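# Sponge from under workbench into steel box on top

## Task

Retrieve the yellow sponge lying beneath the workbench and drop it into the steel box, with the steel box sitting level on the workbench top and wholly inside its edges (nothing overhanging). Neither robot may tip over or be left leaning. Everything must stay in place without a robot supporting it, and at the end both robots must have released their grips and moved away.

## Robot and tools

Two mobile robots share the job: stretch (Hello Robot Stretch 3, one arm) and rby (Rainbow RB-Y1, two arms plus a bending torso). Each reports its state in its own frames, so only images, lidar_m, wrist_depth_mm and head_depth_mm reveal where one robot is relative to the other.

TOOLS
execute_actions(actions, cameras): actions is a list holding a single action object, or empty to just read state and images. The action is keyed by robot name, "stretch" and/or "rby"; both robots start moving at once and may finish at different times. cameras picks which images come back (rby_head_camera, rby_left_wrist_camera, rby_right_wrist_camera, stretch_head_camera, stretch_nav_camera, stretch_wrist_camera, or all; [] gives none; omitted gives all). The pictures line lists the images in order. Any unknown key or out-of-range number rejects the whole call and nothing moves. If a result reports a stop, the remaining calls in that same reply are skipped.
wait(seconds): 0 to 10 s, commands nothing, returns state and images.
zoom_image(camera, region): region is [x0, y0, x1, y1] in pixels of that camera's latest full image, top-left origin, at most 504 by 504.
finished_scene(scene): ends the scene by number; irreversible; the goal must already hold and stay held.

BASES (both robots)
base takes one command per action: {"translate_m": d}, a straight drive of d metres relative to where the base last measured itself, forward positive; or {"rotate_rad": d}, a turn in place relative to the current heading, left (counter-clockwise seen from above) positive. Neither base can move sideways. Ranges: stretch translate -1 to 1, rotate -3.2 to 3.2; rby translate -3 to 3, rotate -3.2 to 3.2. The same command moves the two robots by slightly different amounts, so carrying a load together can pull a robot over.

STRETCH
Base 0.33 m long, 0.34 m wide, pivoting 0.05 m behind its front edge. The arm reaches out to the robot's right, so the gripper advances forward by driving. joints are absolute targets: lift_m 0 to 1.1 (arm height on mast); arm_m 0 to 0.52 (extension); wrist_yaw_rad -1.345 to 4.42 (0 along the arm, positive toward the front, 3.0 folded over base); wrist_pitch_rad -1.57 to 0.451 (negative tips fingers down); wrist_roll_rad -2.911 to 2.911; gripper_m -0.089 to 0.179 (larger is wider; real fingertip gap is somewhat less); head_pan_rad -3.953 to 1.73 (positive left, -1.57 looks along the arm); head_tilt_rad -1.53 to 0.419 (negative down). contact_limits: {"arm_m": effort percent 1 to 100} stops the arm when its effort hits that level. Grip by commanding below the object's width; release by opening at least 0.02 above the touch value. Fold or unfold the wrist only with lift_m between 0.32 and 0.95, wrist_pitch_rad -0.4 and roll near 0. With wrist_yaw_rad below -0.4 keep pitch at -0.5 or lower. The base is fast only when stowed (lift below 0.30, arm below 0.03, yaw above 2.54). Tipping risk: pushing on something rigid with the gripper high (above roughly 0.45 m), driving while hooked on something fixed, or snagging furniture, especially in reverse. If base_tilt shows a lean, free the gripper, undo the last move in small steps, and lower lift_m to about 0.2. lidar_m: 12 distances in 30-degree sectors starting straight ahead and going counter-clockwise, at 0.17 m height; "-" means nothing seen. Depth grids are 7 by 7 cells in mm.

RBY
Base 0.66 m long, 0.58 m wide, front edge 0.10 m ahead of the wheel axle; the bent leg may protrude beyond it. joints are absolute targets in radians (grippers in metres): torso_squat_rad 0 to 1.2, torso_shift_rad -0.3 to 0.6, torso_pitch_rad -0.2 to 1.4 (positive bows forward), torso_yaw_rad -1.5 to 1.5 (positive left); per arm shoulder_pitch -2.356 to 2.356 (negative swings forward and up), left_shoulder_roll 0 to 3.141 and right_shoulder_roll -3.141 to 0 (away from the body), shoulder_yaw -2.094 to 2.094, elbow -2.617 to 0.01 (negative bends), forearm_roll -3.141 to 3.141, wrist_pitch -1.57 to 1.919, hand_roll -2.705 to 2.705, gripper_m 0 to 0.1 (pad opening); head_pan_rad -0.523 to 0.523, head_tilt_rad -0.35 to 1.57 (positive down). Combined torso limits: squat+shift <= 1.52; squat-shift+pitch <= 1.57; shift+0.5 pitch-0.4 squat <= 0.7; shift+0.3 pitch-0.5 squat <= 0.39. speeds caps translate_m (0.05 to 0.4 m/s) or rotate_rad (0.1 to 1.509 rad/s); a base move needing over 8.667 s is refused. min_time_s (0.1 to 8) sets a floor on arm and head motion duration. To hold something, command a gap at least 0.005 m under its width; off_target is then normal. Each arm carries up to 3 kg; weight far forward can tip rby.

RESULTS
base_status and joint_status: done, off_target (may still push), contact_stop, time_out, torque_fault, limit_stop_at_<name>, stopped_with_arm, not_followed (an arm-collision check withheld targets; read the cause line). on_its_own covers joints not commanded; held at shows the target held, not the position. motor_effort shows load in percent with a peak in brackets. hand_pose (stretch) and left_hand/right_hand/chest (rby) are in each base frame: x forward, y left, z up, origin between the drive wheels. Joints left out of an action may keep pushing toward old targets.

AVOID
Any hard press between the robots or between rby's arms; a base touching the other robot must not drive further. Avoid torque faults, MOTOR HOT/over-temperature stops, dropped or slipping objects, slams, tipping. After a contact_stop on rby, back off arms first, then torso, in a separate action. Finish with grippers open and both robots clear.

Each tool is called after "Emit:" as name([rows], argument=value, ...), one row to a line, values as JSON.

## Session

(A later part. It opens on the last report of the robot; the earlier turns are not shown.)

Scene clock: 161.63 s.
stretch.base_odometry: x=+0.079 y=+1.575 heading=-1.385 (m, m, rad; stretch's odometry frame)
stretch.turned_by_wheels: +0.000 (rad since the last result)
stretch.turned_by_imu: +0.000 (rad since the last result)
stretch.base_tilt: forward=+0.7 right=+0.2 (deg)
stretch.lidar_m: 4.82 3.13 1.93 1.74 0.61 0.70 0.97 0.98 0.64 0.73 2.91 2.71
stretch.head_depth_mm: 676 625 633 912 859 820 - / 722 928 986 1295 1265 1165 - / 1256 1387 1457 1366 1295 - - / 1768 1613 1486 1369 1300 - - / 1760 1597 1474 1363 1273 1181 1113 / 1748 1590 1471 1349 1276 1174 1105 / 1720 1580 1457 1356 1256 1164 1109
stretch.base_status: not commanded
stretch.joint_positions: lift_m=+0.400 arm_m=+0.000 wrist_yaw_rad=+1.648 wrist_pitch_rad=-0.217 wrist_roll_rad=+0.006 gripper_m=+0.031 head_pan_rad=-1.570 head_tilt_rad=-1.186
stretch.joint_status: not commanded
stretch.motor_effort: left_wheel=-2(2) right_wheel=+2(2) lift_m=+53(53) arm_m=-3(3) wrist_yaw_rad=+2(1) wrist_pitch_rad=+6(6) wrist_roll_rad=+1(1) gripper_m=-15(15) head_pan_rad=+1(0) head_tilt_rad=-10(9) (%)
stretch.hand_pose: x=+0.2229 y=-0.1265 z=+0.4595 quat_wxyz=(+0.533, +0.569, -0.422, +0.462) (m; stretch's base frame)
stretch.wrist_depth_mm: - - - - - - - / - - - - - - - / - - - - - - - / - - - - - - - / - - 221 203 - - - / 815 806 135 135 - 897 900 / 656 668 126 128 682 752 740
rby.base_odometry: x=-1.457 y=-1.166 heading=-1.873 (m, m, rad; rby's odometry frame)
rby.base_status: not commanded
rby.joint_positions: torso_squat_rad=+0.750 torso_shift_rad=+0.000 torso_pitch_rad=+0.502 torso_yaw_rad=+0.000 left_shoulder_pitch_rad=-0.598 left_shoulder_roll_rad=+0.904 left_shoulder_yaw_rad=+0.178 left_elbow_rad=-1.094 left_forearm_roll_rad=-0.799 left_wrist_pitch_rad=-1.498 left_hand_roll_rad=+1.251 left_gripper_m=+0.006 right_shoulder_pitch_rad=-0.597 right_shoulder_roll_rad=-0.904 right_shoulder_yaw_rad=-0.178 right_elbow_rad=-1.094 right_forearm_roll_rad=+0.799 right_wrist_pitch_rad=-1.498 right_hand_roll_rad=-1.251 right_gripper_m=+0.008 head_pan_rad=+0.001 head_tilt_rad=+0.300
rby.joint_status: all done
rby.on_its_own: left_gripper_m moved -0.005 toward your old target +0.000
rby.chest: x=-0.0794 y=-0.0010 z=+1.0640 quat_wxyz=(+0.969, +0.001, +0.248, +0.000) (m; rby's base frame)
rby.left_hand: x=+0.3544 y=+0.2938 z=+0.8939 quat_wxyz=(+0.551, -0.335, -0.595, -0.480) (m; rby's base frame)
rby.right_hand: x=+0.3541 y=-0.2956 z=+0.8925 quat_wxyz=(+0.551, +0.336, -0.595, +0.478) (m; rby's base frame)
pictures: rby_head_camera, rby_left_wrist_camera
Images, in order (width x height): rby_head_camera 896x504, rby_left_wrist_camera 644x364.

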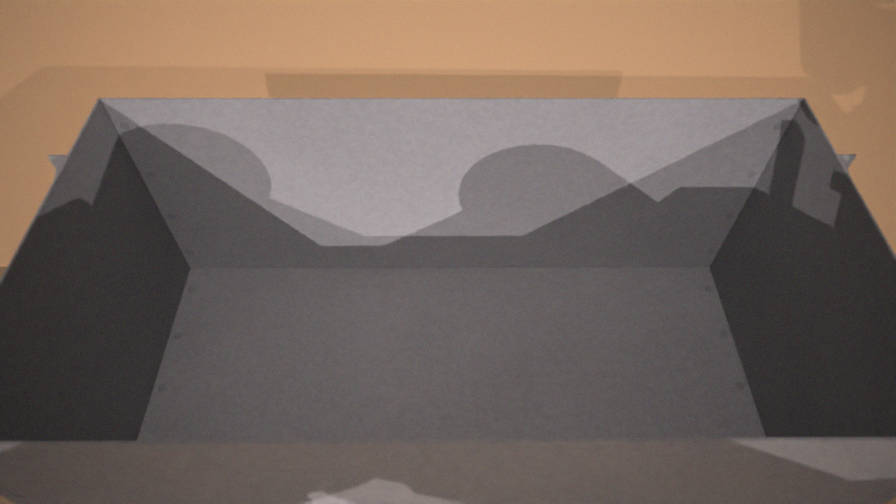

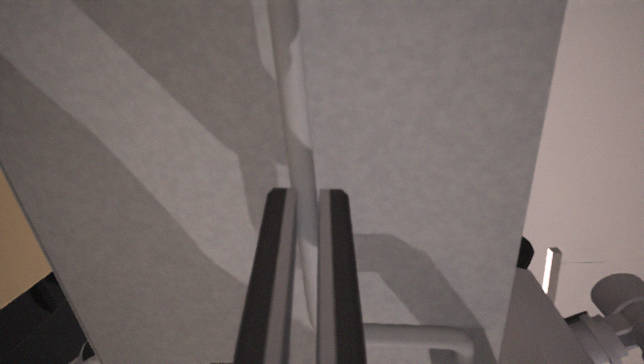

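Emit:
execute_actions([
  {"stretch":{"base":{"translate_m":0.4},"joints":{"lift_m":1.05}},"rby":{"base":{"translate_m":-0.6},"speeds":{"translate_m":0.25}}},
], cameras=[])

Emit:
execute_actions([
  {"stretch":{"base":{"rotate_rad":1.45},"joints":{"wrist_yaw_rad":0.0,"wrist_pitch_rad":-0.4,"head_tilt_rad":-0.3}},"rby":{"base":{"rotate_rad":-1.57},"speeds":{"rotate_rad":0.6},"joints":{"torso_squat_rad":0.6,"head_tilt_rad":-0.2}}},
], cameras=["rby_head_camera","stretch_nav_camera","rby_left_wrist_camera"])

Scene clock: 169.67 s.
stretch.base_odometry: x=+0.153 y=+1.182 heading=-1.385 (m, m, rad; stretch's odometry frame)
stretch.turned_by_wheels: +0.000 (rad since the last result)
stretch.turned_by_imu: +0.002 (rad since the last result)
stretch.base_tilt: forward=+0.6 right=+0.4 (deg)
stretch.lidar_m: 4.45 3.24 2.03 1.79 1.83 0.91 1.36 0.86 0.86 2.83 2.76 1.98
stretch.head_depth_mm: - - 1501 1381 1279 1194 1124 / - - 1476 1377 1280 1214 1115 / - - 1465 1365 1275 - - / - - 1479 1369 1276 - - / - - 1434 1362 1261 1186 1115 / - - - 1356 1260 1173 1109 / - - 1416 1343 1255 1180 1102
stretch.base_status: done
stretch.joint_positions: lift_m=+1.050 arm_m=+0.000 wrist_yaw_rad=+1.648 wrist_pitch_rad=-0.218 wrist_roll_rad=+0.006 gripper_m=+0.031 head_pan_rad=-1.570 head_tilt_rad=-1.186
stretch.joint_status: all done
stretch.motor_effort: left_wheel=-2(3) right_wheel=+1(6) lift_m=+52(54) arm_m=-3(3) wrist_yaw_rad=+2(1) wrist_pitch_rad=+6(7) wrist_roll_rad=+1(1) gripper_m=-14(15) head_pan_rad=+0(0) head_tilt_rad=-9(9) (%)
stretch.hand_pose: x=+0.2229 y=-0.1265 z=+1.1093 quat_wxyz=(+0.533, +0.569, -0.422, +0.462) (m; stretch's base frame)
stretch.wrist_depth_mm: - - - - - - - / - - - - - - - / - - - - - - - / - - - - - - - / - - 223 203 - - - / - - 134 136 - - - / - - 126 128 - - -
rby.base_odometry: x=-1.278 y=-0.593 heading=-1.874 (m, m, rad; rby's odometry frame)
rby.base_status: done
rby.joint_positions: torso_squat_rad=+0.750 torso_shift_rad=+0.000 torso_pitch_rad=+0.502 torso_yaw_rad=+0.000 left_shoulder_pitch_rad=-0.598 left_shoulder_roll_rad=+0.904 left_shoulder_yaw_rad=+0.178 left_elbow_rad=-1.094 left_forearm_roll_rad=-0.799 left_wrist_pitch_rad=-1.498 left_hand_roll_rad=+1.251 left_gripper_m=+0.006 right_shoulder_pitch_rad=-0.597 right_shoulder_roll_rad=-0.904 right_shoulder_yaw_rad=-0.178 right_elbow_rad=-1.094 right_forearm_roll_rad=+0.799 right_wrist_pitch_rad=-1.498 right_hand_roll_rad=-1.251 right_gripper_m=+0.008 head_pan_rad=+0.001 head_tilt_rad=+0.300
rby.joint_status: not commanded
rby.chest: x=-0.0794 y=-0.0010 z=+1.0640 quat_wxyz=(+0.969, +0.001, +0.248, +0.000) (m; rby's base frame)
rby.left_hand: x=+0.3543 y=+0.2938 z=+0.8937 quat_wxyz=(+0.551, -0.335, -0.594, -0.480) (m; rby's base frame)
rby.right_hand: x=+0.3540 y=-0.2956 z=+0.8923 quat_wxyz=(+0.552, +0.336, -0.595, +0.478) (m; rby's base frame)
pictures: none
No camera images: the call's "cameras" was empty. Leave "cameras" out to get every camera's image.

Scene clock: 173.83 s.
stretch.base_odometry: x=+0.153 y=+1.182 heading=+0.065 (m, m, rad; stretch's odometry frame)
stretch.turned_by_wheels: +1.450 (rad since the last result)
stretch.turned_by_imu: +1.432 (rad since the last result)
stretch.base_tilt: forward=+0.6 right=+0.5 (deg)
stretch.lidar_m: 1.81 1.80 0.91 1.18 1.09 0.86 1.27 2.83 2.20 2.43 4.16 2.20
stretch.head_depth_mm: - - 2044 - - - - / - - - - - - - / - - - - - - - / - - - - - - - / - - - - 2620 1922 1511 / 3886 - - - 2590 1915 1522 / 3849 3900 - 3966 2590 1894 1504
stretch.base_status: done
stretch.joint_positions: lift_m=+1.050 arm_m=+0.000 wrist_yaw_rad=+0.002 wrist_pitch_rad=-0.415 wrist_roll_rad=+0.006 gripper_m=+0.031 head_pan_rad=-1.570 head_tilt_rad=-0.310
stretch.joint_status: all done
stretch.motor_effort: left_wheel=-2(6) right_wheel=+2(6) lift_m=+52(52) arm_m=-3(3) wrist_yaw_rad=-2(3) wrist_pitch_rad=+5(5) wrist_roll_rad=+0(0) gripper_m=-15(15) head_pan_rad=+0(0) head_tilt_rad=+7(60) (%)
stretch.hand_pose: x=-0.0210 y=-0.3701 z=+1.0631 quat_wxyz=(+0.690, +0.146, -0.693, -0.145) (m; stretch's base frame)
stretch.wrist_depth_mm: - - - - - - - / - - - - - - - / - - - - - - - / - - - - - - - / - - 222 203 - - - / - - 134 136 - - - / - - 126 128 - - -
rby.base_odometry: x=-1.278 y=-0.593 heading=+2.840 (m, m, rad; rby's odometry frame)
rby.base_status: done
rby.joint_positions: torso_squat_rad=+0.600 torso_shift_rad=+0.000 torso_pitch_rad=+0.502 torso_yaw_rad=+0.000 left_shoulder_pitch_rad=-0.598 left_shoulder_roll_rad=+0.904 left_shoulder_yaw_rad=+0.178 left_elbow_rad=-1.094 left_forearm_roll_rad=-0.799 left_wrist_pitch_rad=-1.498 left_hand_roll_rad=+1.251 left_gripper_m=+0.006 right_shoulder_pitch_rad=-0.597 right_shoulder_roll_rad=-0.904 right_shoulder_yaw_rad=-0.178 right_elbow_rad=-1.094 right_forearm_roll_rad=+0.799 right_wrist_pitch_rad=-1.498 right_hand_roll_rad=-1.251 right_gripper_m=+0.008 head_pan_rad=+0.001 head_tilt_rad=-0.200
rby.joint_status: all done
rby.chest: x=-0.0794 y=-0.0011 z=+1.1296 quat_wxyz=(+0.969, +0.001, +0.248, +0.000) (m; rby's base frame)
rby.left_hand: x=+0.3543 y=+0.2938 z=+0.9592 quat_wxyz=(+0.552, -0.335, -0.594, -0.480) (m; rby's base frame)
rby.right_hand: x=+0.3540 y=-0.2956 z=+0.9578 quat_wxyz=(+0.552, +0.336, -0.595, +0.478) (m; rby's base frame)
pictures: rby_head_camera, rby_left_wrist_camera, stretch_nav_camera (sideways: a quarter turn counterclockwise sets it upright)
Images, in order (width x height): rby_head_camera 896x504, rby_left_wrist_camera 644x364, stretch_nav_camera 672x504.

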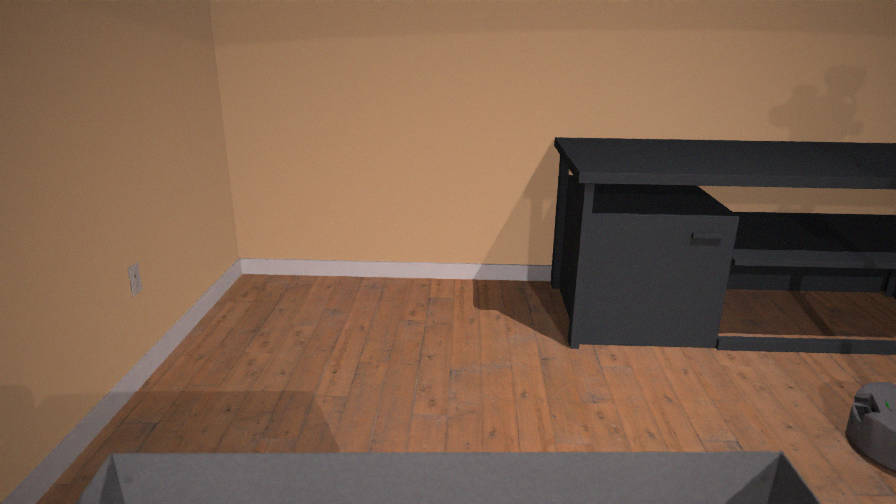

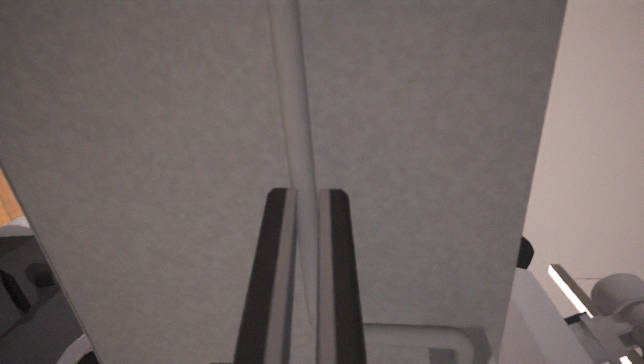

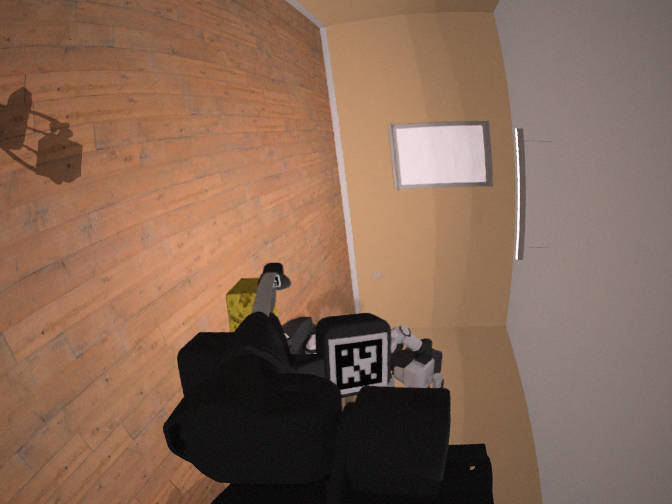

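Emit:
execute_actions([
  {"stretch":{"base":{"translate_m":0.5}},"rby":{"base":{"rotate_rad":-0.6},"speeds":{"rotate_rad":0.6},"joints":{"torso_squat_rad":0.2}}},
], cameras=[])

Emit:
execute_actions([
  {"stretch":{"base":{"rotate_rad":2.9}},"rby":{"base":{"translate_m":1.3},"speeds":{"translate_m":0.3}}},
], cameras=[])

Emit:
execute_actions([
  {"rby":{"base":{"rotate_rad":0.6},"speeds":{"rotate_rad":0.6},"joints":{"head_tilt_rad":-0.1}}},
], cameras=["rby_head_camera","stretch_nav_camera","stretch_head_camera"])

Scene clock: 181.13 s.
stretch.base_odometry: x=+0.652 y=+1.214 heading=+0.065 (m, m, rad; stretch's odometry frame)
stretch.turned_by_wheels: +0.000 (rad since the last result)
stretch.turned_by_imu: +0.002 (rad since the last result)
stretch.base_tilt: forward=+0.6 right=+0.4 (deg)
stretch.lidar_m: 1.34 1.33 1.52 0.84 1.52 1.29 1.58 3.17 2.52 4.33 3.08 1.63
stretch.head_depth_mm: - - - - - - - / - - - - - - - / - - - - - - - / 3923 - - - - - - / 3786 - - - 2633 1916 1540 / 3776 3876 - - 2608 1920 1530 / 3637 3781 - - 2587 1892 1500
stretch.base_status: done
stretch.joint_positions: lift_m=+1.050 arm_m=+0.000 wrist_yaw_rad=+0.002 wrist_pitch_rad=-0.415 wrist_roll_rad=+0.006 gripper_m=+0.031 head_pan_rad=-1.570 head_tilt_rad=-0.310
stretch.joint_status: not commanded
stretch.motor_effort: left_wheel=-2(4) right_wheel=+2(5) lift_m=+52(53) arm_m=-3(3) wrist_yaw_rad=-2(3) wrist_pitch_rad=+5(5) wrist_roll_rad=+1(1) gripper_m=-15(15) head_pan_rad=+0(0) head_tilt_rad=+7(7) (%)
stretch.hand_pose: x=-0.0210 y=-0.3701 z=+1.0631 quat_wxyz=(+0.690, +0.146, -0.693, -0.145) (m; stretch's base frame)
stretch.wrist_depth_mm: - - - - - - - / - - - - - - - / - - - - - - - / - - - - - - - / - - 220 203 - - - / - - 134 135 - - - / - - 126 128 - - -
rby.base_odometry: x=-1.278 y=-0.593 heading=+2.241 (m, m, rad; rby's odometry frame)
rby.base_status: done
rby.joint_positions: torso_squat_rad=+0.200 torso_shift_rad=+0.000 torso_pitch_rad=+0.502 torso_yaw_rad=+0.000 left_shoulder_pitch_rad=-0.598 left_shoulder_roll_rad=+0.904 left_shoulder_yaw_rad=+0.178 left_elbow_rad=-1.094 left_forearm_roll_rad=-0.799 left_wrist_pitch_rad=-1.498 left_hand_roll_rad=+1.251 left_gripper_m=+0.006 right_shoulder_pitch_rad=-0.597 right_shoulder_roll_rad=-0.904 right_shoulder_yaw_rad=-0.178 right_elbow_rad=-1.094 right_forearm_roll_rad=+0.799 right_wrist_pitch_rad=-1.498 right_hand_roll_rad=-1.251 right_gripper_m=+0.008 head_pan_rad=+0.001 head_tilt_rad=-0.200
rby.joint_status: all done
rby.chest: x=-0.0793 y=-0.0012 z=+1.2378 quat_wxyz=(+0.969, +0.001, +0.248, +0.000) (m; rby's base frame)
rby.left_hand: x=+0.3543 y=+0.2937 z=+1.0674 quat_wxyz=(+0.552, -0.335, -0.594, -0.480) (m; rby's base frame)
rby.right_hand: x=+0.3540 y=-0.2957 z=+1.0660 quat_wxyz=(+0.552, +0.336, -0.595, +0.478) (m; rby's base frame)
pictures: none
No camera images: the call's "cameras" was empty. Leave "cameras" out to get every camera's image.

Scene clock: 186.67 s.
stretch.base_odometry: x=+0.652 y=+1.214 heading=+2.965 (m, m, rad; stretch's odometry frame)
stretch.turned_by_wheels: +2.900 (rad since the last result)
stretch.turned_by_imu: +2.864 (rad since the last result)
stretch.base_tilt: forward=+0.5 right=+0.4 (deg)
stretch.lidar_m: 1.29 3.31 1.26 4.38 4.32 2.09 1.42 1.33 1.35 1.68 0.84 1.47
stretch.head_depth_mm: 1506 1559 1594 1683 - - - / 1685 1742 1809 1867 - - - / 1731 1859 1949 2078 - - - / 1643 1728 1839 1968 - - - / 1553 1633 1728 1819 1966 1945 1521 / 1459 1534 1601 1714 1825 1855 1516 / 1371 1449 1523 1613 1690 1777 1477
stretch.base_status: done
stretch.joint_positions: lift_m=+1.050 arm_m=+0.000 wrist_yaw_rad=+0.002 wrist_pitch_rad=-0.415 wrist_roll_rad=+0.006 gripper_m=+0.031 head_pan_rad=-1.570 head_tilt_rad=-0.310
stretch.joint_status: not commanded
stretch.motor_effort: left_wheel=-2(6) right_wheel=+2(5) lift_m=+52(52) arm_m=-3(3) wrist_yaw_rad=-3(1) wrist_pitch_rad=+5(5) wrist_roll_rad=+1(1) gripper_m=-15(15) head_pan_rad=+0(1) head_tilt_rad=+7(7) (%)
stretch.hand_pose: x=-0.0211 y=-0.3701 z=+1.0630 quat_wxyz=(+0.690, +0.146, -0.693, -0.146) (m; stretch's base frame)
stretch.wrist_depth_mm: - - - - - - 928 / - - - - - - 960 / 850 - - - - - 998 / 691 752 - - - - - / 605 - 221 204 - - - / 879 902 134 136 - - - / 784 933 125 129 - - -
rby.base_odometry: x=-2.085 y=+0.426 heading=+2.241 (m, m, rad; rby's odometry frame)
rby.base_status: done
rby.joint_positions: torso_squat_rad=+0.200 torso_shift_rad=+0.000 torso_pitch_rad=+0.502 torso_yaw_rad=+0.000 left_shoulder_pitch_rad=-0.598 left_shoulder_roll_rad=+0.904 left_shoulder_yaw_rad=+0.178 left_elbow_rad=-1.094 left_forearm_roll_rad=-0.799 left_wrist_pitch_rad=-1.498 left_hand_roll_rad=+1.251 left_gripper_m=+0.006 right_shoulder_pitch_rad=-0.597 right_shoulder_roll_rad=-0.904 right_shoulder_yaw_rad=-0.178 right_elbow_rad=-1.094 right_forearm_roll_rad=+0.799 right_wrist_pitch_rad=-1.498 right_hand_roll_rad=-1.251 right_gripper_m=+0.008 head_pan_rad=+0.001 head_tilt_rad=-0.200
rby.joint_status: not commanded
rby.chest: x=-0.0793 y=-0.0012 z=+1.2378 quat_wxyz=(+0.969, +0.001, +0.248, +0.000) (m; rby's base frame)
rby.left_hand: x=+0.3544 y=+0.2936 z=+1.0674 quat_wxyz=(+0.552, -0.335, -0.594, -0.480) (m; rby's base frame)
rby.right_hand: x=+0.3540 y=-0.2957 z=+1.0659 quat_wxyz=(+0.552, +0.336, -0.595, +0.478) (m; rby's base frame)
pictures: none
No camera images: the call's "cameras" was empty. Leave "cameras" out to get every camera's image.

Scene clock: 189.20 s.
stretch.base_odometry: x=+0.652 y=+1.214 heading=+2.965 (m, m, rad; stretch's odometry frame)
stretch.turned_by_wheels: +0.000 (rad since the last result)
stretch.turned_by_imu: +0.000 (rad since the last result)
stretch.base_tilt: forward=+0.9 right=+0.1 (deg)
stretch.lidar_m: 1.29 3.31 1.17 1.47 4.30 2.08 1.42 1.34 1.35 1.68 0.84 1.47
stretch.head_depth_mm: 1516 1562 1605 1679 - - - / 1696 1737 1803 1837 - - - / 1724 1853 1967 2071 - - - / 1640 1747 1840 1921 - - - / 1533 1627 1708 1818 1973 1931 1522 / 1446 1529 1614 1693 1824 1864 1516 / 1378 1454 1511 1602 1703 1759 1476
stretch.base_status: not commanded
stretch.joint_positions: lift_m=+1.050 arm_m=+0.000 wrist_yaw_rad=+0.002 wrist_pitch_rad=-0.415 wrist_roll_rad=+0.006 gripper_m=+0.031 head_pan_rad=-1.570 head_tilt_rad=-0.310
stretch.joint_status: not commanded
stretch.motor_effort: left_wheel=-2(2) right_wheel=+2(2) lift_m=+52(52) arm_m=-3(4) wrist_yaw_rad=-2(3) wrist_pitch_rad=+5(5) wrist_roll_rad=+1(1) gripper_m=-15(15) head_pan_rad=+1(0) head_tilt_rad=+6(7) (%)
stretch.hand_pose: x=-0.0211 y=-0.3701 z=+1.0630 quat_wxyz=(+0.690, +0.146, -0.693, -0.146) (m; stretch's base frame)
stretch.wrist_depth_mm: - - - - - - 918 / - - - - - - 939 / 904 - - - - - 976 / 684 752 - - - - - / 594 - 222 203 - - - / 899 891 134 135 - - - / 796 952 126 128 - - -
rby.base_odometry: x=-2.085 y=+0.426 heading=+2.840 (m, m, rad; rby's odometry frame)
rby.base_status: done
rby.joint_positions: torso_squat_rad=+0.200 torso_shift_rad=+0.000 torso_pitch_rad=+0.502 torso_yaw_rad=+0.000 left_shoulder_pitch_rad=-0.598 left_shoulder_roll_rad=+0.904 left_shoulder_yaw_rad=+0.178 left_elbow_rad=-1.094 left_forearm_roll_rad=-0.799 left_wrist_pitch_rad=-1.498 left_hand_roll_rad=+1.251 left_gripper_m=+0.006 right_shoulder_pitch_rad=-0.597 right_shoulder_roll_rad=-0.904 right_shoulder_yaw_rad=-0.178 right_elbow_rad=-1.094 right_forearm_roll_rad=+0.799 right_wrist_pitch_rad=-1.498 right_hand_roll_rad=-1.251 right_gripper_m=+0.008 head_pan_rad=+0.001 head_tilt_rad=-0.100
rby.joint_status: all done
rby.chest: x=-0.0793 y=-0.0012 z=+1.2378 quat_wxyz=(+0.969, +0.001, +0.248, +0.000) (m; rby's base frame)
rby.left_hand: x=+0.3544 y=+0.2936 z=+1.0674 quat_wxyz=(+0.552, -0.335, -0.594, -0.480) (m; rby's base frame)
rby.right_hand: x=+0.3540 y=-0.2957 z=+1.0659 quat_wxyz=(+0.552, +0.336, -0.595, +0.478) (m; rby's base frame)
pictures: rby_head_camera, stretch_head_camera (sideways: a quarter turn clockwise sets it upright), stretch_nav_camera (sideways: a quarter turn counterclockwise sets it upright)
Images, in order (width x height): rby_head_camera 896x504, stretch_head_camera 896x504, stretch_nav_camera 672x504.

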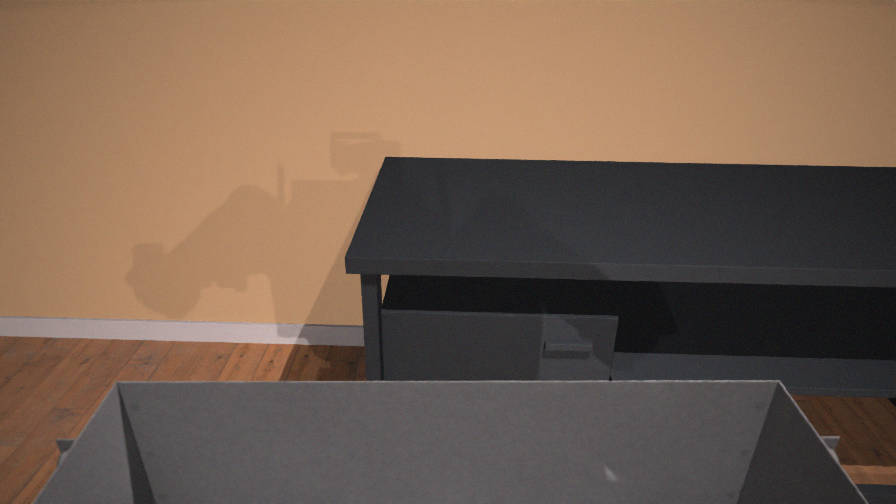

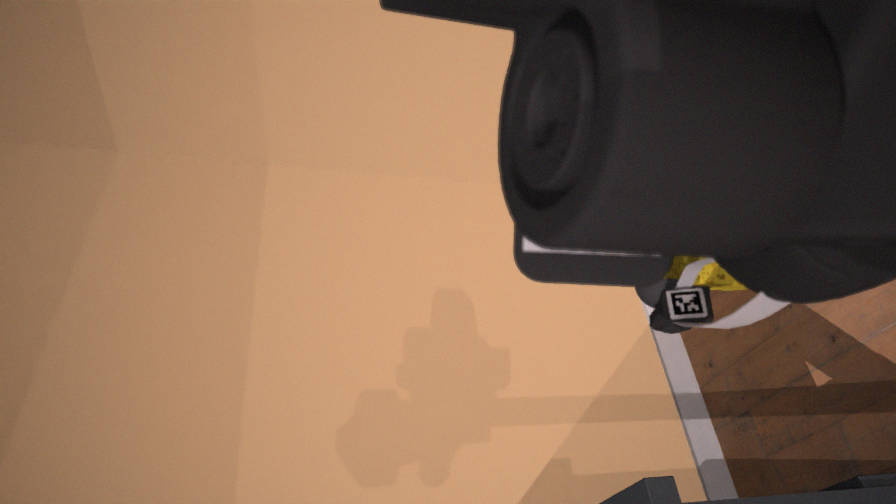

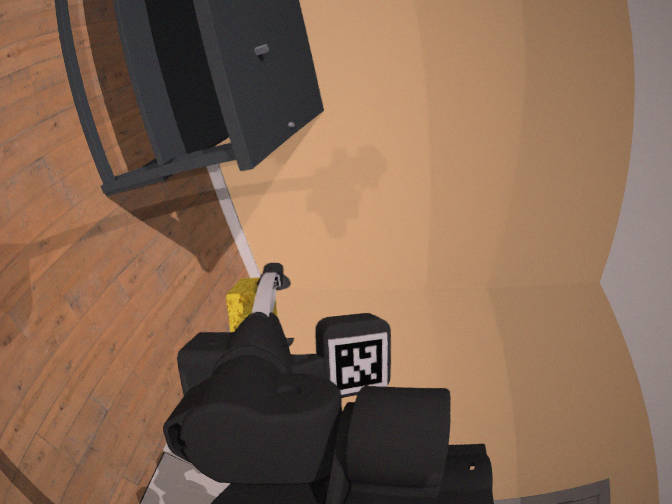

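Emit:
execute_actions([
  {"rby":{"base":{"rotate_rad":-0.4},"speeds":{"rotate_rad":0.6}}},
], cameras=[])

Emit:
execute_actions([
  {"rby":{"base":{"translate_m":0.7},"speeds":{"translate_m":0.3}}},
], cameras=[])

Emit:
execute_actions([
  {"rby":{"base":{"rotate_rad":0.4},"speeds":{"rotate_rad":0.5},"joints":{"head_tilt_rad":0.0}}},
], cameras=["rby_head_camera","stretch_nav_camera","rby_left_wrist_camera","rby_right_wrist_camera"])

Scene clock: 191.83 s.
stretch.base_odometry: x=+0.652 y=+1.214 heading=+2.965 (m, m, rad; stretch's odometry frame)
stretch.turned_by_wheels: +0.000 (rad since the last result)
stretch.turned_by_imu: +0.000 (rad since the last result)
stretch.base_tilt: forward=+0.6 right=+0.3 (deg)
stretch.lidar_m: 1.29 3.28 1.22 4.38 4.30 2.08 1.42 1.34 1.35 1.68 0.85 1.47
stretch.head_depth_mm: 1512 1559 1604 1691 - - - / 1676 1726 1802 1860 - - - / 1734 1849 1971 2088 - - - / 1624 1711 1865 1960 - - - / 1534 1631 1731 1832 1966 1940 1509 / 1447 1522 1618 1724 1828 1850 1522 / 1370 1456 1516 1612 1713 1782 1462
stretch.base_status: not commanded
stretch.joint_positions: lift_m=+1.050 arm_m=+0.000 wrist_yaw_rad=+0.002 wrist_pitch_rad=-0.415 wrist_roll_rad=+0.006 gripper_m=+0.031 head_pan_rad=-1.570 head_tilt_rad=-0.310
stretch.joint_status: not commanded
stretch.motor_effort: left_wheel=-2(2) right_wheel=+2(2) lift_m=+52(52) arm_m=-4(4) wrist_yaw_rad=-2(3) wrist_pitch_rad=+5(5) wrist_roll_rad=+1(1) gripper_m=-15(16) head_pan_rad=+0(0) head_tilt_rad=+6(7) (%)
stretch.hand_pose: x=-0.0211 y=-0.3701 z=+1.0630 quat_wxyz=(+0.690, +0.146, -0.693, -0.146) (m; stretch's base frame)
stretch.wrist_depth_mm: - - - - - - 919 / - - - - - - 948 / 866 - - - - - 996 / 671 723 - - - - - / 592 - 220 202 - - - / 900 875 135 135 - - - / 784 906 126 128 - - -
rby.base_odometry: x=-2.085 y=+0.426 heading=+2.441 (m, m, rad; rby's odometry frame)
rby.base_status: done
rby.joint_positions: torso_squat_rad=+0.200 torso_shift_rad=+0.000 torso_pitch_rad=+0.502 torso_yaw_rad=+0.000 left_shoulder_pitch_rad=-0.598 left_shoulder_roll_rad=+0.904 left_shoulder_yaw_rad=+0.178 left_elbow_rad=-1.094 left_forearm_roll_rad=-0.799 left_wrist_pitch_rad=-1.498 left_hand_roll_rad=+1.251 left_gripper_m=+0.006 right_shoulder_pitch_rad=-0.597 right_shoulder_roll_rad=-0.904 right_shoulder_yaw_rad=-0.178 right_elbow_rad=-1.094 right_forearm_roll_rad=+0.799 right_wrist_pitch_rad=-1.498 right_hand_roll_rad=-1.251 right_gripper_m=+0.008 head_pan_rad=+0.001 head_tilt_rad=-0.100
rby.joint_status: not commanded
rby.chest: x=-0.0793 y=-0.0012 z=+1.2378 quat_wxyz=(+0.969, +0.001, +0.248, +0.000) (m; rby's base frame)
rby.left_hand: x=+0.3544 y=+0.2936 z=+1.0674 quat_wxyz=(+0.552, -0.335, -0.594, -0.480) (m; rby's base frame)
rby.right_hand: x=+0.3540 y=-0.2958 z=+1.0659 quat_wxyz=(+0.552, +0.336, -0.595, +0.478) (m; rby's base frame)
pictures: none
No camera images: the call's "cameras" was empty. Leave "cameras" out to get every camera's image.

Scene clock: 195.27 s.
stretch.base_odometry: x=+0.652 y=+1.214 heading=+2.965 (m, m, rad; stretch's odometry frame)
stretch.turned_by_wheels: +0.000 (rad since the last result)
stretch.turned_by_imu: +0.001 (rad since the last result)
stretch.base_tilt: forward=+0.6 right=+0.4 (deg)
stretch.lidar_m: 1.29 0.79 0.95 4.36 4.32 2.09 1.42 1.33 1.34 1.68 0.84 1.47
stretch.head_depth_mm: 1512 1553 1609 1679 - - - / 1695 1734 1805 1853 - - - / 1742 1831 1975 2083 - - - / 1625 1714 1859 1964 - - - / 1543 1623 1726 1826 1934 1904 1519 / 1455 1520 1616 1710 1820 1860 1526 / 1375 1440 1522 1604 1701 1780 1467
stretch.base_status: not commanded
stretch.joint_positions: lift_m=+1.050 arm_m=+0.000 wrist_yaw_rad=+0.002 wrist_pitch_rad=-0.415 wrist_roll_rad=+0.006 gripper_m=+0.031 head_pan_rad=-1.570 head_tilt_rad=-0.310
stretch.joint_status: not commanded
stretch.motor_effort: left_wheel=-2(2) right_wheel=+2(2) lift_m=+52(53) arm_m=-4(4) wrist_yaw_rad=-2(2) wrist_pitch_rad=+5(5) wrist_roll_rad=+1(1) gripper_m=-15(16) head_pan_rad=+0(1) head_tilt_rad=+6(7) (%)
stretch.hand_pose: x=-0.0211 y=-0.3701 z=+1.0630 quat_wxyz=(+0.690, +0.146, -0.693, -0.146) (m; stretch's base frame)
stretch.wrist_depth_mm: - - - - - - 984 / - - - - - - 980 / 868 - - - - - - / 689 749 - - - - - / 596 - 220 204 - - - / 898 903 135 136 - - - / 788 950 126 128 - - -
rby.base_odometry: x=-2.620 y=+0.877 heading=+2.442 (m, m, rad; rby's odometry frame)
rby.base_status: done
rby.joint_positions: torso_squat_rad=+0.200 torso_shift_rad=+0.000 torso_pitch_rad=+0.502 torso_yaw_rad=+0.000 left_shoulder_pitch_rad=-0.598 left_shoulder_roll_rad=+0.904 left_shoulder_yaw_rad=+0.178 left_elbow_rad=-1.094 left_forearm_roll_rad=-0.799 left_wrist_pitch_rad=-1.498 left_hand_roll_rad=+1.251 left_gripper_m=+0.006 right_shoulder_pitch_rad=-0.597 right_shoulder_roll_rad=-0.904 right_shoulder_yaw_rad=-0.178 right_elbow_rad=-1.094 right_forearm_roll_rad=+0.799 right_wrist_pitch_rad=-1.498 right_hand_roll_rad=-1.251 right_gripper_m=+0.008 head_pan_rad=+0.001 head_tilt_rad=-0.100
rby.joint_status: not commanded
rby.chest: x=-0.0793 y=-0.0012 z=+1.2378 quat_wxyz=(+0.969, +0.001, +0.248, +0.000) (m; rby's base frame)
rby.left_hand: x=+0.3544 y=+0.2936 z=+1.0674 quat_wxyz=(+0.552, -0.335, -0.594, -0.480) (m; rby's base frame)
rby.right_hand: x=+0.3540 y=-0.2958 z=+1.0659 quat_wxyz=(+0.552, +0.336, -0.595, +0.478) (m; rby's base frame)
pictures: none
No camera images: the call's "cameras" was empty. Leave "cameras" out to get every camera's image.

Scene clock: 197.40 s.
stretch.base_odometry: x=+0.652 y=+1.214 heading=+2.965 (m, m, rad; stretch's odometry frame)
stretch.turned_by_wheels: +0.000 (rad since the last result)
stretch.turned_by_imu: +0.000 (rad since the last result)
stretch.base_tilt: forward=+0.5 right=+0.2 (deg)
stretch.lidar_m: 1.29 0.79 0.87 4.39 4.31 2.09 1.42 1.33 1.35 1.69 0.84 1.47
stretch.head_depth_mm: 1519 1564 1595 1676 - - - / 1701 1752 1808 1854 - - - / 1741 1839 1956 2077 - - - / 1633 1738 1837 2000 - - - / 1536 1612 1704 1850 1938 1931 1524 / 1441 1530 1614 1712 1814 1890 1514 / 1373 1436 1528 1605 1705 1761 1462
stretch.base_status: not commanded
stretch.joint_positions: lift_m=+1.050 arm_m=+0.000 wrist_yaw_rad=+0.002 wrist_pitch_rad=-0.415 wrist_roll_rad=+0.006 gripper_m=+0.031 head_pan_rad=-1.570 head_tilt_rad=-0.310
stretch.joint_status: not commanded
stretch.motor_effort: left_wheel=-2(2) right_wheel=+2(2) lift_m=+52(52) arm_m=-4(3) wrist_yaw_rad=-2(2) wrist_pitch_rad=+5(5) wrist_roll_rad=+1(1) gripper_m=-14(15) head_pan_rad=+0(0) head_tilt_rad=+6(6) (%)
stretch.hand_pose: x=-0.0211 y=-0.3701 z=+1.0630 quat_wxyz=(+0.690, +0.146, -0.693, -0.146) (m; stretch's base frame)
stretch.wrist_depth_mm: - - - - - - 962 / - - - - - - 957 / 855 - - - - - 948 / 675 731 - - - - - / 593 - 220 204 - - - / 913 892 134 136 - - - / 785 923 126 128 - - -
rby.base_odometry: x=-2.620 y=+0.877 heading=+2.841 (m, m, rad; rby's odometry frame)
rby.base_status: done
rby.joint_positions: torso_squat_rad=+0.200 torso_shift_rad=+0.000 torso_pitch_rad=+0.502 torso_yaw_rad=+0.000 left_shoulder_pitch_rad=-0.598 left_shoulder_roll_rad=+0.904 left_shoulder_yaw_rad=+0.178 left_elbow_rad=-1.094 left_forearm_roll_rad=-0.799 left_wrist_pitch_rad=-1.498 left_hand_roll_rad=+1.251 left_gripper_m=+0.006 right_shoulder_pitch_rad=-0.597 right_shoulder_roll_rad=-0.904 right_shoulder_yaw_rad=-0.178 right_elbow_rad=-1.094 right_forearm_roll_rad=+0.799 right_wrist_pitch_rad=-1.498 right_hand_roll_rad=-1.251 right_gripper_m=+0.008 head_pan_rad=+0.001 head_tilt_rad=+0.000
rby.joint_status: all done
rby.chest: x=-0.0793 y=-0.0012 z=+1.2378 quat_wxyz=(+0.969, +0.001, +0.248, +0.000) (m; rby's base frame)
rby.left_hand: x=+0.3544 y=+0.2936 z=+1.0674 quat_wxyz=(+0.552, -0.335, -0.594, -0.480) (m; rby's base frame)
rby.right_hand: x=+0.3540 y=-0.2957 z=+1.0659 quat_wxyz=(+0.552, +0.336, -0.595, +0.478) (m; rby's base frame)
pictures: rby_head_camera, rby_left_wrist_camera, rby_right_wrist_camera, stretch_nav_camera (sideways: a quarter turn counterclockwise sets it upright)
Images, in order (width x height): rby_head_camera 896x504, rby_left_wrist_camera 644x364, rby_right_wrist_camera 644x364, stretch_nav_camera 672x504.

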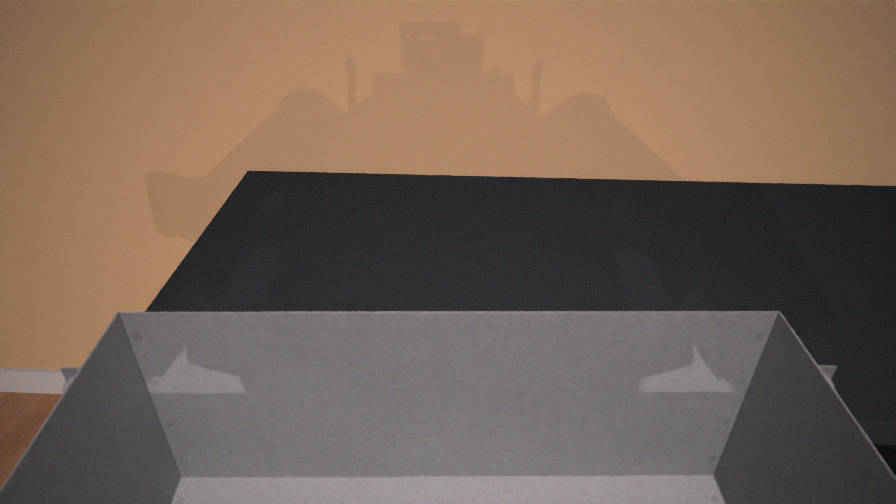

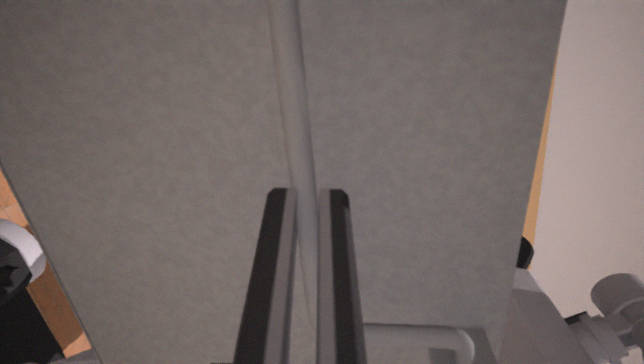

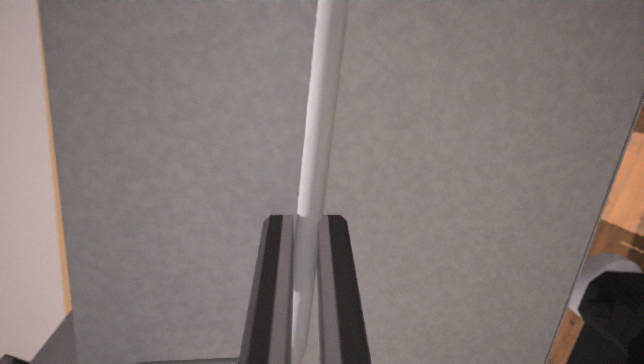

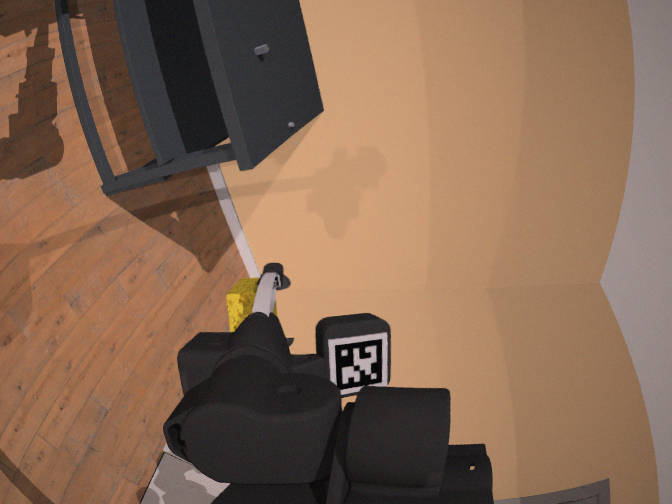

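Emit:
execute_actions([
  {"rby":{"base":{"translate_m":0.2},"speeds":{"translate_m":0.15},"joints":{"torso_squat_rad":0.0,"head_tilt_rad":0.3}}},
], cameras=["rby_head_camera","stretch_nav_camera","rby_left_wrist_camera","stretch_wrist_camera"])

Scene clock: 200.30 s.
stretch.base_odometry: x=+0.652 y=+1.214 heading=+2.965 (m, m, rad; stretch's odometry frame)
stretch.turned_by_wheels: +0.000 (rad since the last result)
stretch.turned_by_imu: +0.000 (rad since the last result)
stretch.base_tilt: forward=+0.7 right=+0.2 (deg)
stretch.lidar_m: 0.86 0.83 0.90 4.38 4.31 2.08 1.42 1.33 1.35 1.68 0.84 1.47
stretch.head_depth_mm: 1507 1574 1604 1668 - - - / 1694 1742 1801 1847 - - - / 1733 1851 1979 2075 - - - / 1626 1729 1844 1974 - - - / 1534 1635 1709 1828 1969 1928 1526 / 1452 1536 1630 1710 1826 1852 1503 / 1377 1438 1512 1609 1702 1768 1453
stretch.base_status: not commanded
stretch.joint_positions: lift_m=+1.050 arm_m=+0.000 wrist_yaw_rad=+0.002 wrist_pitch_rad=-0.415 wrist_roll_rad=+0.006 gripper_m=+0.031 head_pan_rad=-1.570 head_tilt_rad=-0.310
stretch.joint_status: not commanded
stretch.motor_effort: left_wheel=-2(2) right_wheel=+2(2) lift_m=+53(52) arm_m=-4(4) wrist_yaw_rad=-2(2) wrist_pitch_rad=+5(5) wrist_roll_rad=+1(1) gripper_m=-15(15) head_pan_rad=+0(0) head_tilt_rad=+6(6) (%)
stretch.hand_pose: x=-0.0211 y=-0.3701 z=+1.0630 quat_wxyz=(+0.690, +0.146, -0.693, -0.146) (m; stretch's base frame)
stretch.wrist_depth_mm: - - - - - - 923 / - - - - - - 944 / 876 - - - - - 958 / 678 770 - - - - - / 605 - 220 202 - - - / 891 926 134 135 - - - / 775 915 126 128 - - -
rby.base_odometry: x=-2.811 y=+0.936 heading=+2.841 (m, m, rad; rby's odometry frame)
rby.base_status: done
rby.joint_positions: torso_squat_rad=+0.000 torso_shift_rad=+0.000 torso_pitch_rad=+0.502 torso_yaw_rad=+0.000 left_shoulder_pitch_rad=-0.598 left_shoulder_roll_rad=+0.904 left_shoulder_yaw_rad=+0.178 left_elbow_rad=-1.094 left_forearm_roll_rad=-0.799 left_wrist_pitch_rad=-1.498 left_hand_roll_rad=+1.251 left_gripper_m=+0.006 right_shoulder_pitch_rad=-0.597 right_shoulder_roll_rad=-0.904 right_shoulder_yaw_rad=-0.178 right_elbow_rad=-1.094 right_forearm_roll_rad=+0.799 right_wrist_pitch_rad=-1.498 right_hand_roll_rad=-1.251 right_gripper_m=+0.008 head_pan_rad=+0.001 head_tilt_rad=+0.300
rby.joint_status: all done
rby.chest: x=-0.0793 y=-0.0012 z=+1.2517 quat_wxyz=(+0.969, +0.001, +0.248, +0.000) (m; rby's base frame)
rby.left_hand: x=+0.3544 y=+0.2936 z=+1.0813 quat_wxyz=(+0.552, -0.335, -0.594, -0.480) (m; rby's base frame)
rby.right_hand: x=+0.3540 y=-0.2958 z=+1.0798 quat_wxyz=(+0.552, +0.336, -0.595, +0.478) (m; rby's base frame)
pictures: rby_head_camera, rby_left_wrist_camera, stretch_nav_camera (sideways: a quarter turn counterclockwise sets it upright), stretch_wrist_camera
Images, in order (width x height): rby_head_camera 896x504, rby_left_wrist_camera 644x364, stretch_nav_camera 672x504, stretch_wrist_camera 644x364.

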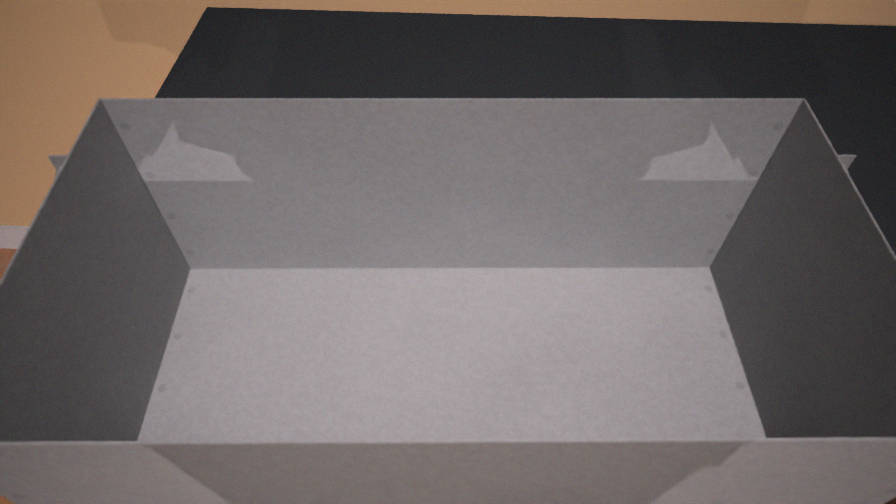

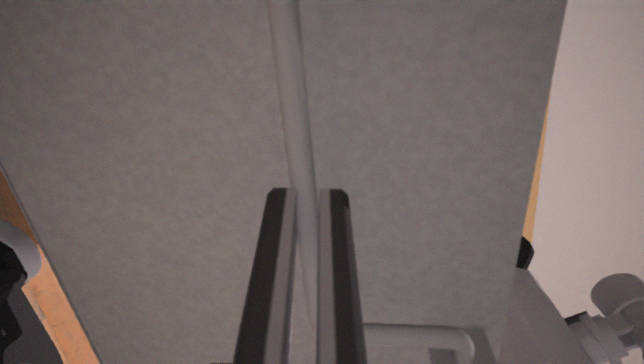

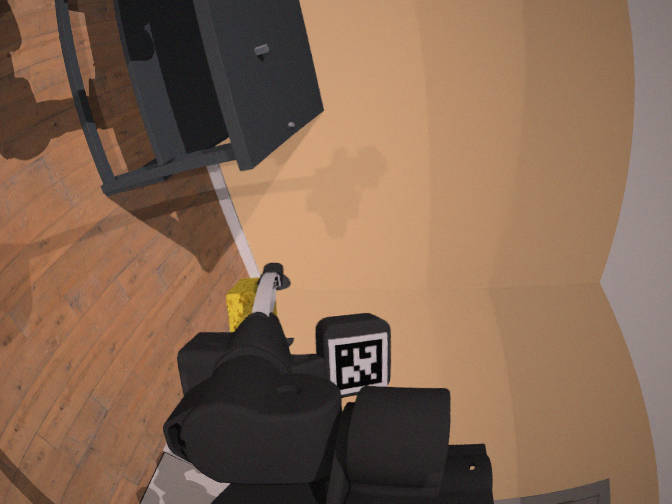

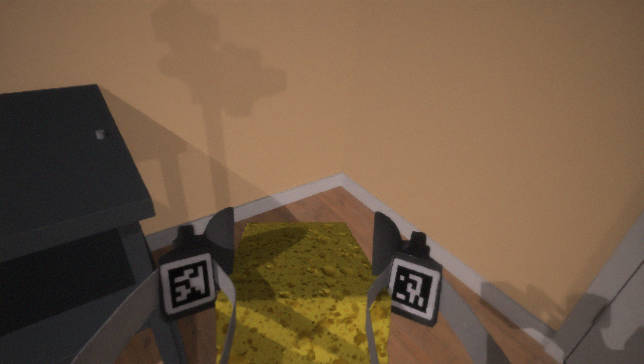

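Emit:
execute_actions([
  {"stretch":{"joints":{"head_pan_rad":-0.3,"head_tilt_rad":-0.2}}},
], cameras=["stretch_nav_camera","stretch_head_camera"])

Scene clock: 201.70 s.
stretch.base_odometry: x=+0.652 y=+1.214 heading=+2.965 (m, m, rad; stretch's odometry frame)
stretch.turned_by_wheels: +0.000 (rad since the last result)
stretch.turned_by_imu: +0.000 (rad since the last result)
stretch.base_tilt: forward=+0.6 right=+0.3 (deg)
stretch.lidar_m: 0.86 0.83 0.91 4.38 4.31 2.09 1.42 1.33 1.35 1.69 0.84 1.47
stretch.head_depth_mm: 1460 1506 1555 1596 1359 921 1163 / 1565 1614 1646 1708 1340 1000 1164 / 1663 1738 1775 1839 1317 1047 1153 / 1809 1873 1946 1954 1308 1385 1273 / 1973 2062 2115 2100 1286 1414 1522 / 2154 2229 2310 745 1359 1413 1476 / 2373 2507 2549 922 1512 1586 1597
stretch.base_status: not commanded
stretch.joint_positions: lift_m=+1.050 arm_m=+0.000 wrist_yaw_rad=+0.002 wrist_pitch_rad=-0.415 wrist_roll_rad=+0.006 gripper_m=+0.031 head_pan_rad=-0.307 head_tilt_rad=-0.211
stretch.joint_status: all done
stretch.motor_effort: left_wheel=-2(2) right_wheel=+2(2) lift_m=+53(52) arm_m=-3(4) wrist_yaw_rad=-3(2) wrist_pitch_rad=+5(6) wrist_roll_rad=+1(1) gripper_m=-15(15) head_pan_rad=+3(33) head_tilt_rad=+7(23) (%)
stretch.hand_pose: x=-0.0211 y=-0.3701 z=+1.0630 quat_wxyz=(+0.690, +0.146, -0.693, -0.146) (m; stretch's base frame)
stretch.wrist_depth_mm: - - - - - - 926 / - - - - - - 960 / 849 - - - - - 975 / 667 736 - - - - - / 594 - 219 205 - - - / 905 869 134 137 - - - / 791 951 126 128 - - -
rby.base_odometry: x=-2.811 y=+0.936 heading=+2.841 (m, m, rad; rby's odometry frame)
rby.base_status: not commanded
rby.joint_positions: torso_squat_rad=+0.000 torso_shift_rad=+0.000 torso_pitch_rad=+0.502 torso_yaw_rad=+0.000 left_shoulder_pitch_rad=-0.598 left_shoulder_roll_rad=+0.904 left_shoulder_yaw_rad=+0.178 left_elbow_rad=-1.094 left_forearm_roll_rad=-0.799 left_wrist_pitch_rad=-1.498 left_hand_roll_rad=+1.251 left_gripper_m=+0.006 right_shoulder_pitch_rad=-0.597 right_shoulder_roll_rad=-0.904 right_shoulder_yaw_rad=-0.178 right_elbow_rad=-1.094 right_forearm_roll_rad=+0.799 right_wrist_pitch_rad=-1.498 right_hand_roll_rad=-1.251 right_gripper_m=+0.008 head_pan_rad=+0.001 head_tilt_rad=+0.300
rby.joint_status: not commanded
rby.chest: x=-0.0793 y=-0.0012 z=+1.2517 quat_wxyz=(+0.969, +0.001, +0.248, +0.000) (m; rby's base frame)
rby.left_hand: x=+0.3544 y=+0.2936 z=+1.0813 quat_wxyz=(+0.552, -0.335, -0.594, -0.480) (m; rby's base frame)
rby.right_hand: x=+0.3540 y=-0.2958 z=+1.0798 quat_wxyz=(+0.552, +0.336, -0.595, +0.478) (m; rby's base frame)
pictures: stretch_head_camera (sideways: a quarter turn clockwise sets it upright), stretch_nav_camera (sideways: a quarter turn counterclockwise sets it upright)
Images, in order (width x height): stretch_head_camera 896x504, stretch_nav_camera 672x504.

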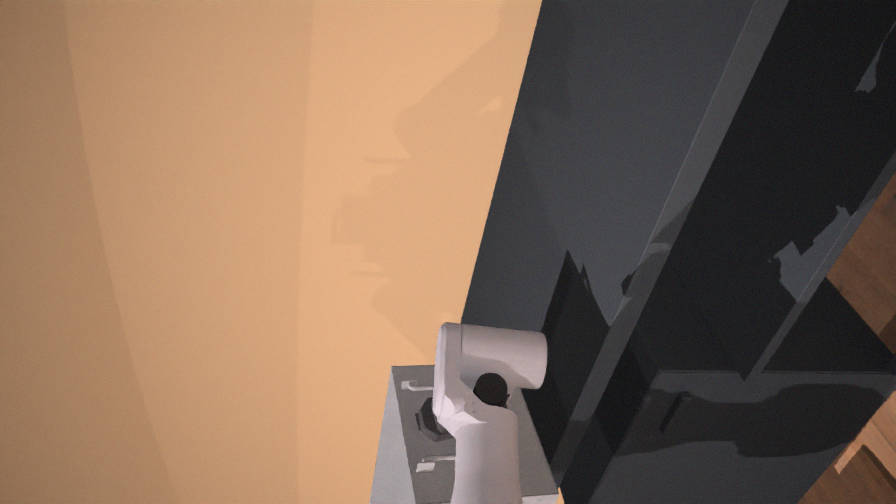

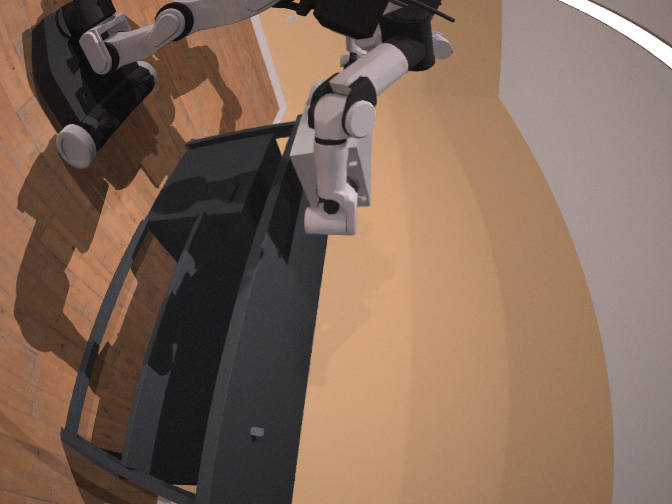

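Emit:
execute_actions([
  {"rby":{"base":{"translate_m":0.3},"speeds":{"translate_m":0.1}}},
], cameras=["stretch_nav_camera","stretch_head_camera","rby_head_camera"])

Scene clock: 205.60 s.
stretch.base_odometry: x=+0.652 y=+1.214 heading=+2.965 (m, m, rad; stretch's odometry frame)
stretch.turned_by_wheels: +0.000 (rad since the last result)
stretch.turned_by_imu: +0.001 (rad since the last result)
stretch.base_tilt: forward=+0.7 right=+0.4 (deg)
stretch.lidar_m: 0.92 0.90 3.15 4.39 4.32 2.09 1.42 1.33 1.35 1.68 0.84 1.47
stretch.head_depth_mm: 1463 1498 1550 1596 1353 920 1169 / 1566 1600 1656 1706 1331 999 1159 / 1683 1730 1788 1805 1312 1052 1150 / 1816 1860 1928 988 1297 1384 1275 / 1977 2009 2083 878 1292 1415 1539 / 2152 2187 2276 851 1458 1415 1483 / 2390 2457 835 1374 1538 1593 1612
stretch.base_status: not commanded
stretch.joint_positions: lift_m=+1.050 arm_m=+0.000 wrist_yaw_rad=+0.002 wrist_pitch_rad=-0.415 wrist_roll_rad=+0.006 gripper_m=+0.031 head_pan_rad=-0.307 head_tilt_rad=-0.211
stretch.joint_status: not commanded
stretch.motor_effort: left_wheel=-2(2) right_wheel=+2(2) lift_m=+52(52) arm_m=-3(3) wrist_yaw_rad=-2(2) wrist_pitch_rad=+5(5) wrist_roll_rad=+1(1) gripper_m=-14(15) head_pan_rad=+3(3) head_tilt_rad=+7(7) (%)
stretch.hand_pose: x=-0.0211 y=-0.3701 z=+1.0630 quat_wxyz=(+0.690, +0.146, -0.693, -0.146) (m; stretch's base frame)
stretch.wrist_depth_mm: - - - - - - 919 / - - - - - - 959 / 868 - - - - - 991 / 679 769 - - - - - / 597 - 221 203 - - - / 889 913 134 135 - - - / 761 928 126 129 - - -
rby.base_odometry: x=-3.098 y=+1.025 heading=+2.842 (m, m, rad; rby's odometry frame)
rby.base_status: done
rby.joint_positions: torso_squat_rad=+0.000 torso_shift_rad=+0.000 torso_pitch_rad=+0.502 torso_yaw_rad=+0.000 left_shoulder_pitch_rad=-0.598 left_shoulder_roll_rad=+0.904 left_shoulder_yaw_rad=+0.178 left_elbow_rad=-1.094 left_forearm_roll_rad=-0.799 left_wrist_pitch_rad=-1.498 left_hand_roll_rad=+1.251 left_gripper_m=+0.006 right_shoulder_pitch_rad=-0.597 right_shoulder_roll_rad=-0.904 right_shoulder_yaw_rad=-0.178 right_elbow_rad=-1.094 right_forearm_roll_rad=+0.799 right_wrist_pitch_rad=-1.498 right_hand_roll_rad=-1.251 right_gripper_m=+0.008 head_pan_rad=+0.001 head_tilt_rad=+0.300
rby.joint_status: not commanded
rby.chest: x=-0.0792 y=-0.0012 z=+1.2517 quat_wxyz=(+0.969, +0.001, +0.249, +0.000) (m; rby's base frame)
rby.left_hand: x=+0.3545 y=+0.2936 z=+1.0812 quat_wxyz=(+0.552, -0.335, -0.594, -0.480) (m; rby's base frame)
rby.right_hand: x=+0.3541 y=-0.2958 z=+1.0797 quat_wxyz=(+0.552, +0.336, -0.595, +0.478) (m; rby's base frame)
pictures: rby_head_camera, stretch_head_camera (sideways: a quarter turn clockwise sets it upright), stretch_nav_camera (sideways: a quarter turn counterclockwise sets it upright)
Images, in order (width x height): rby_head_camera 896x504, stretch_head_camera 896x504, stretch_nav_camera 672x504.

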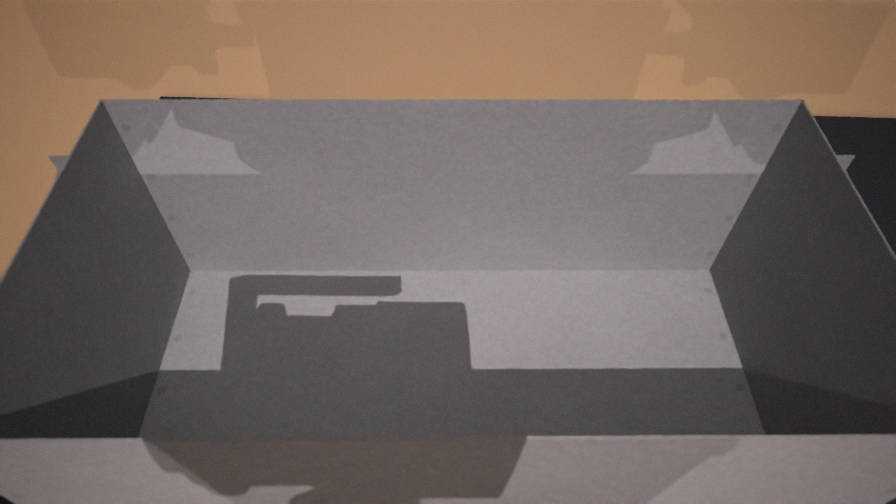

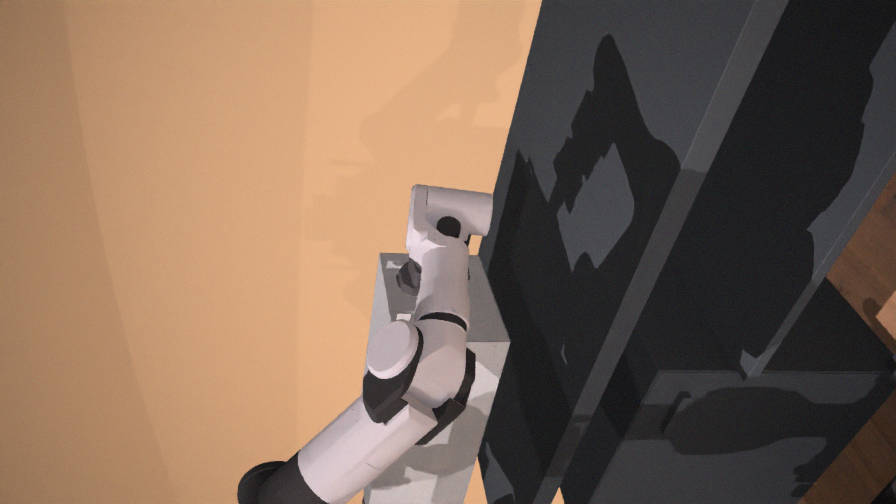

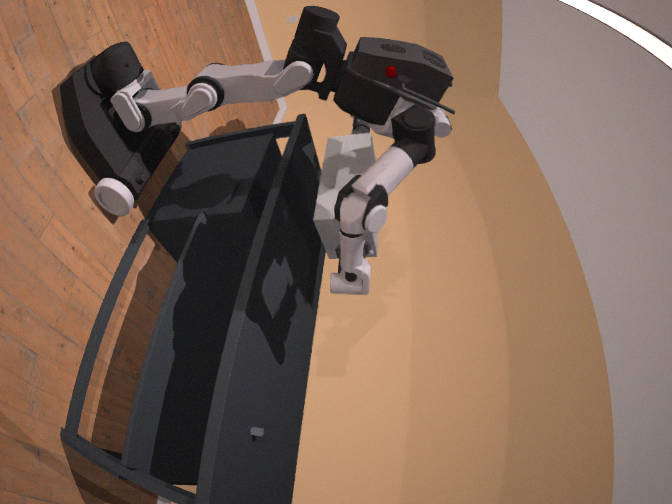

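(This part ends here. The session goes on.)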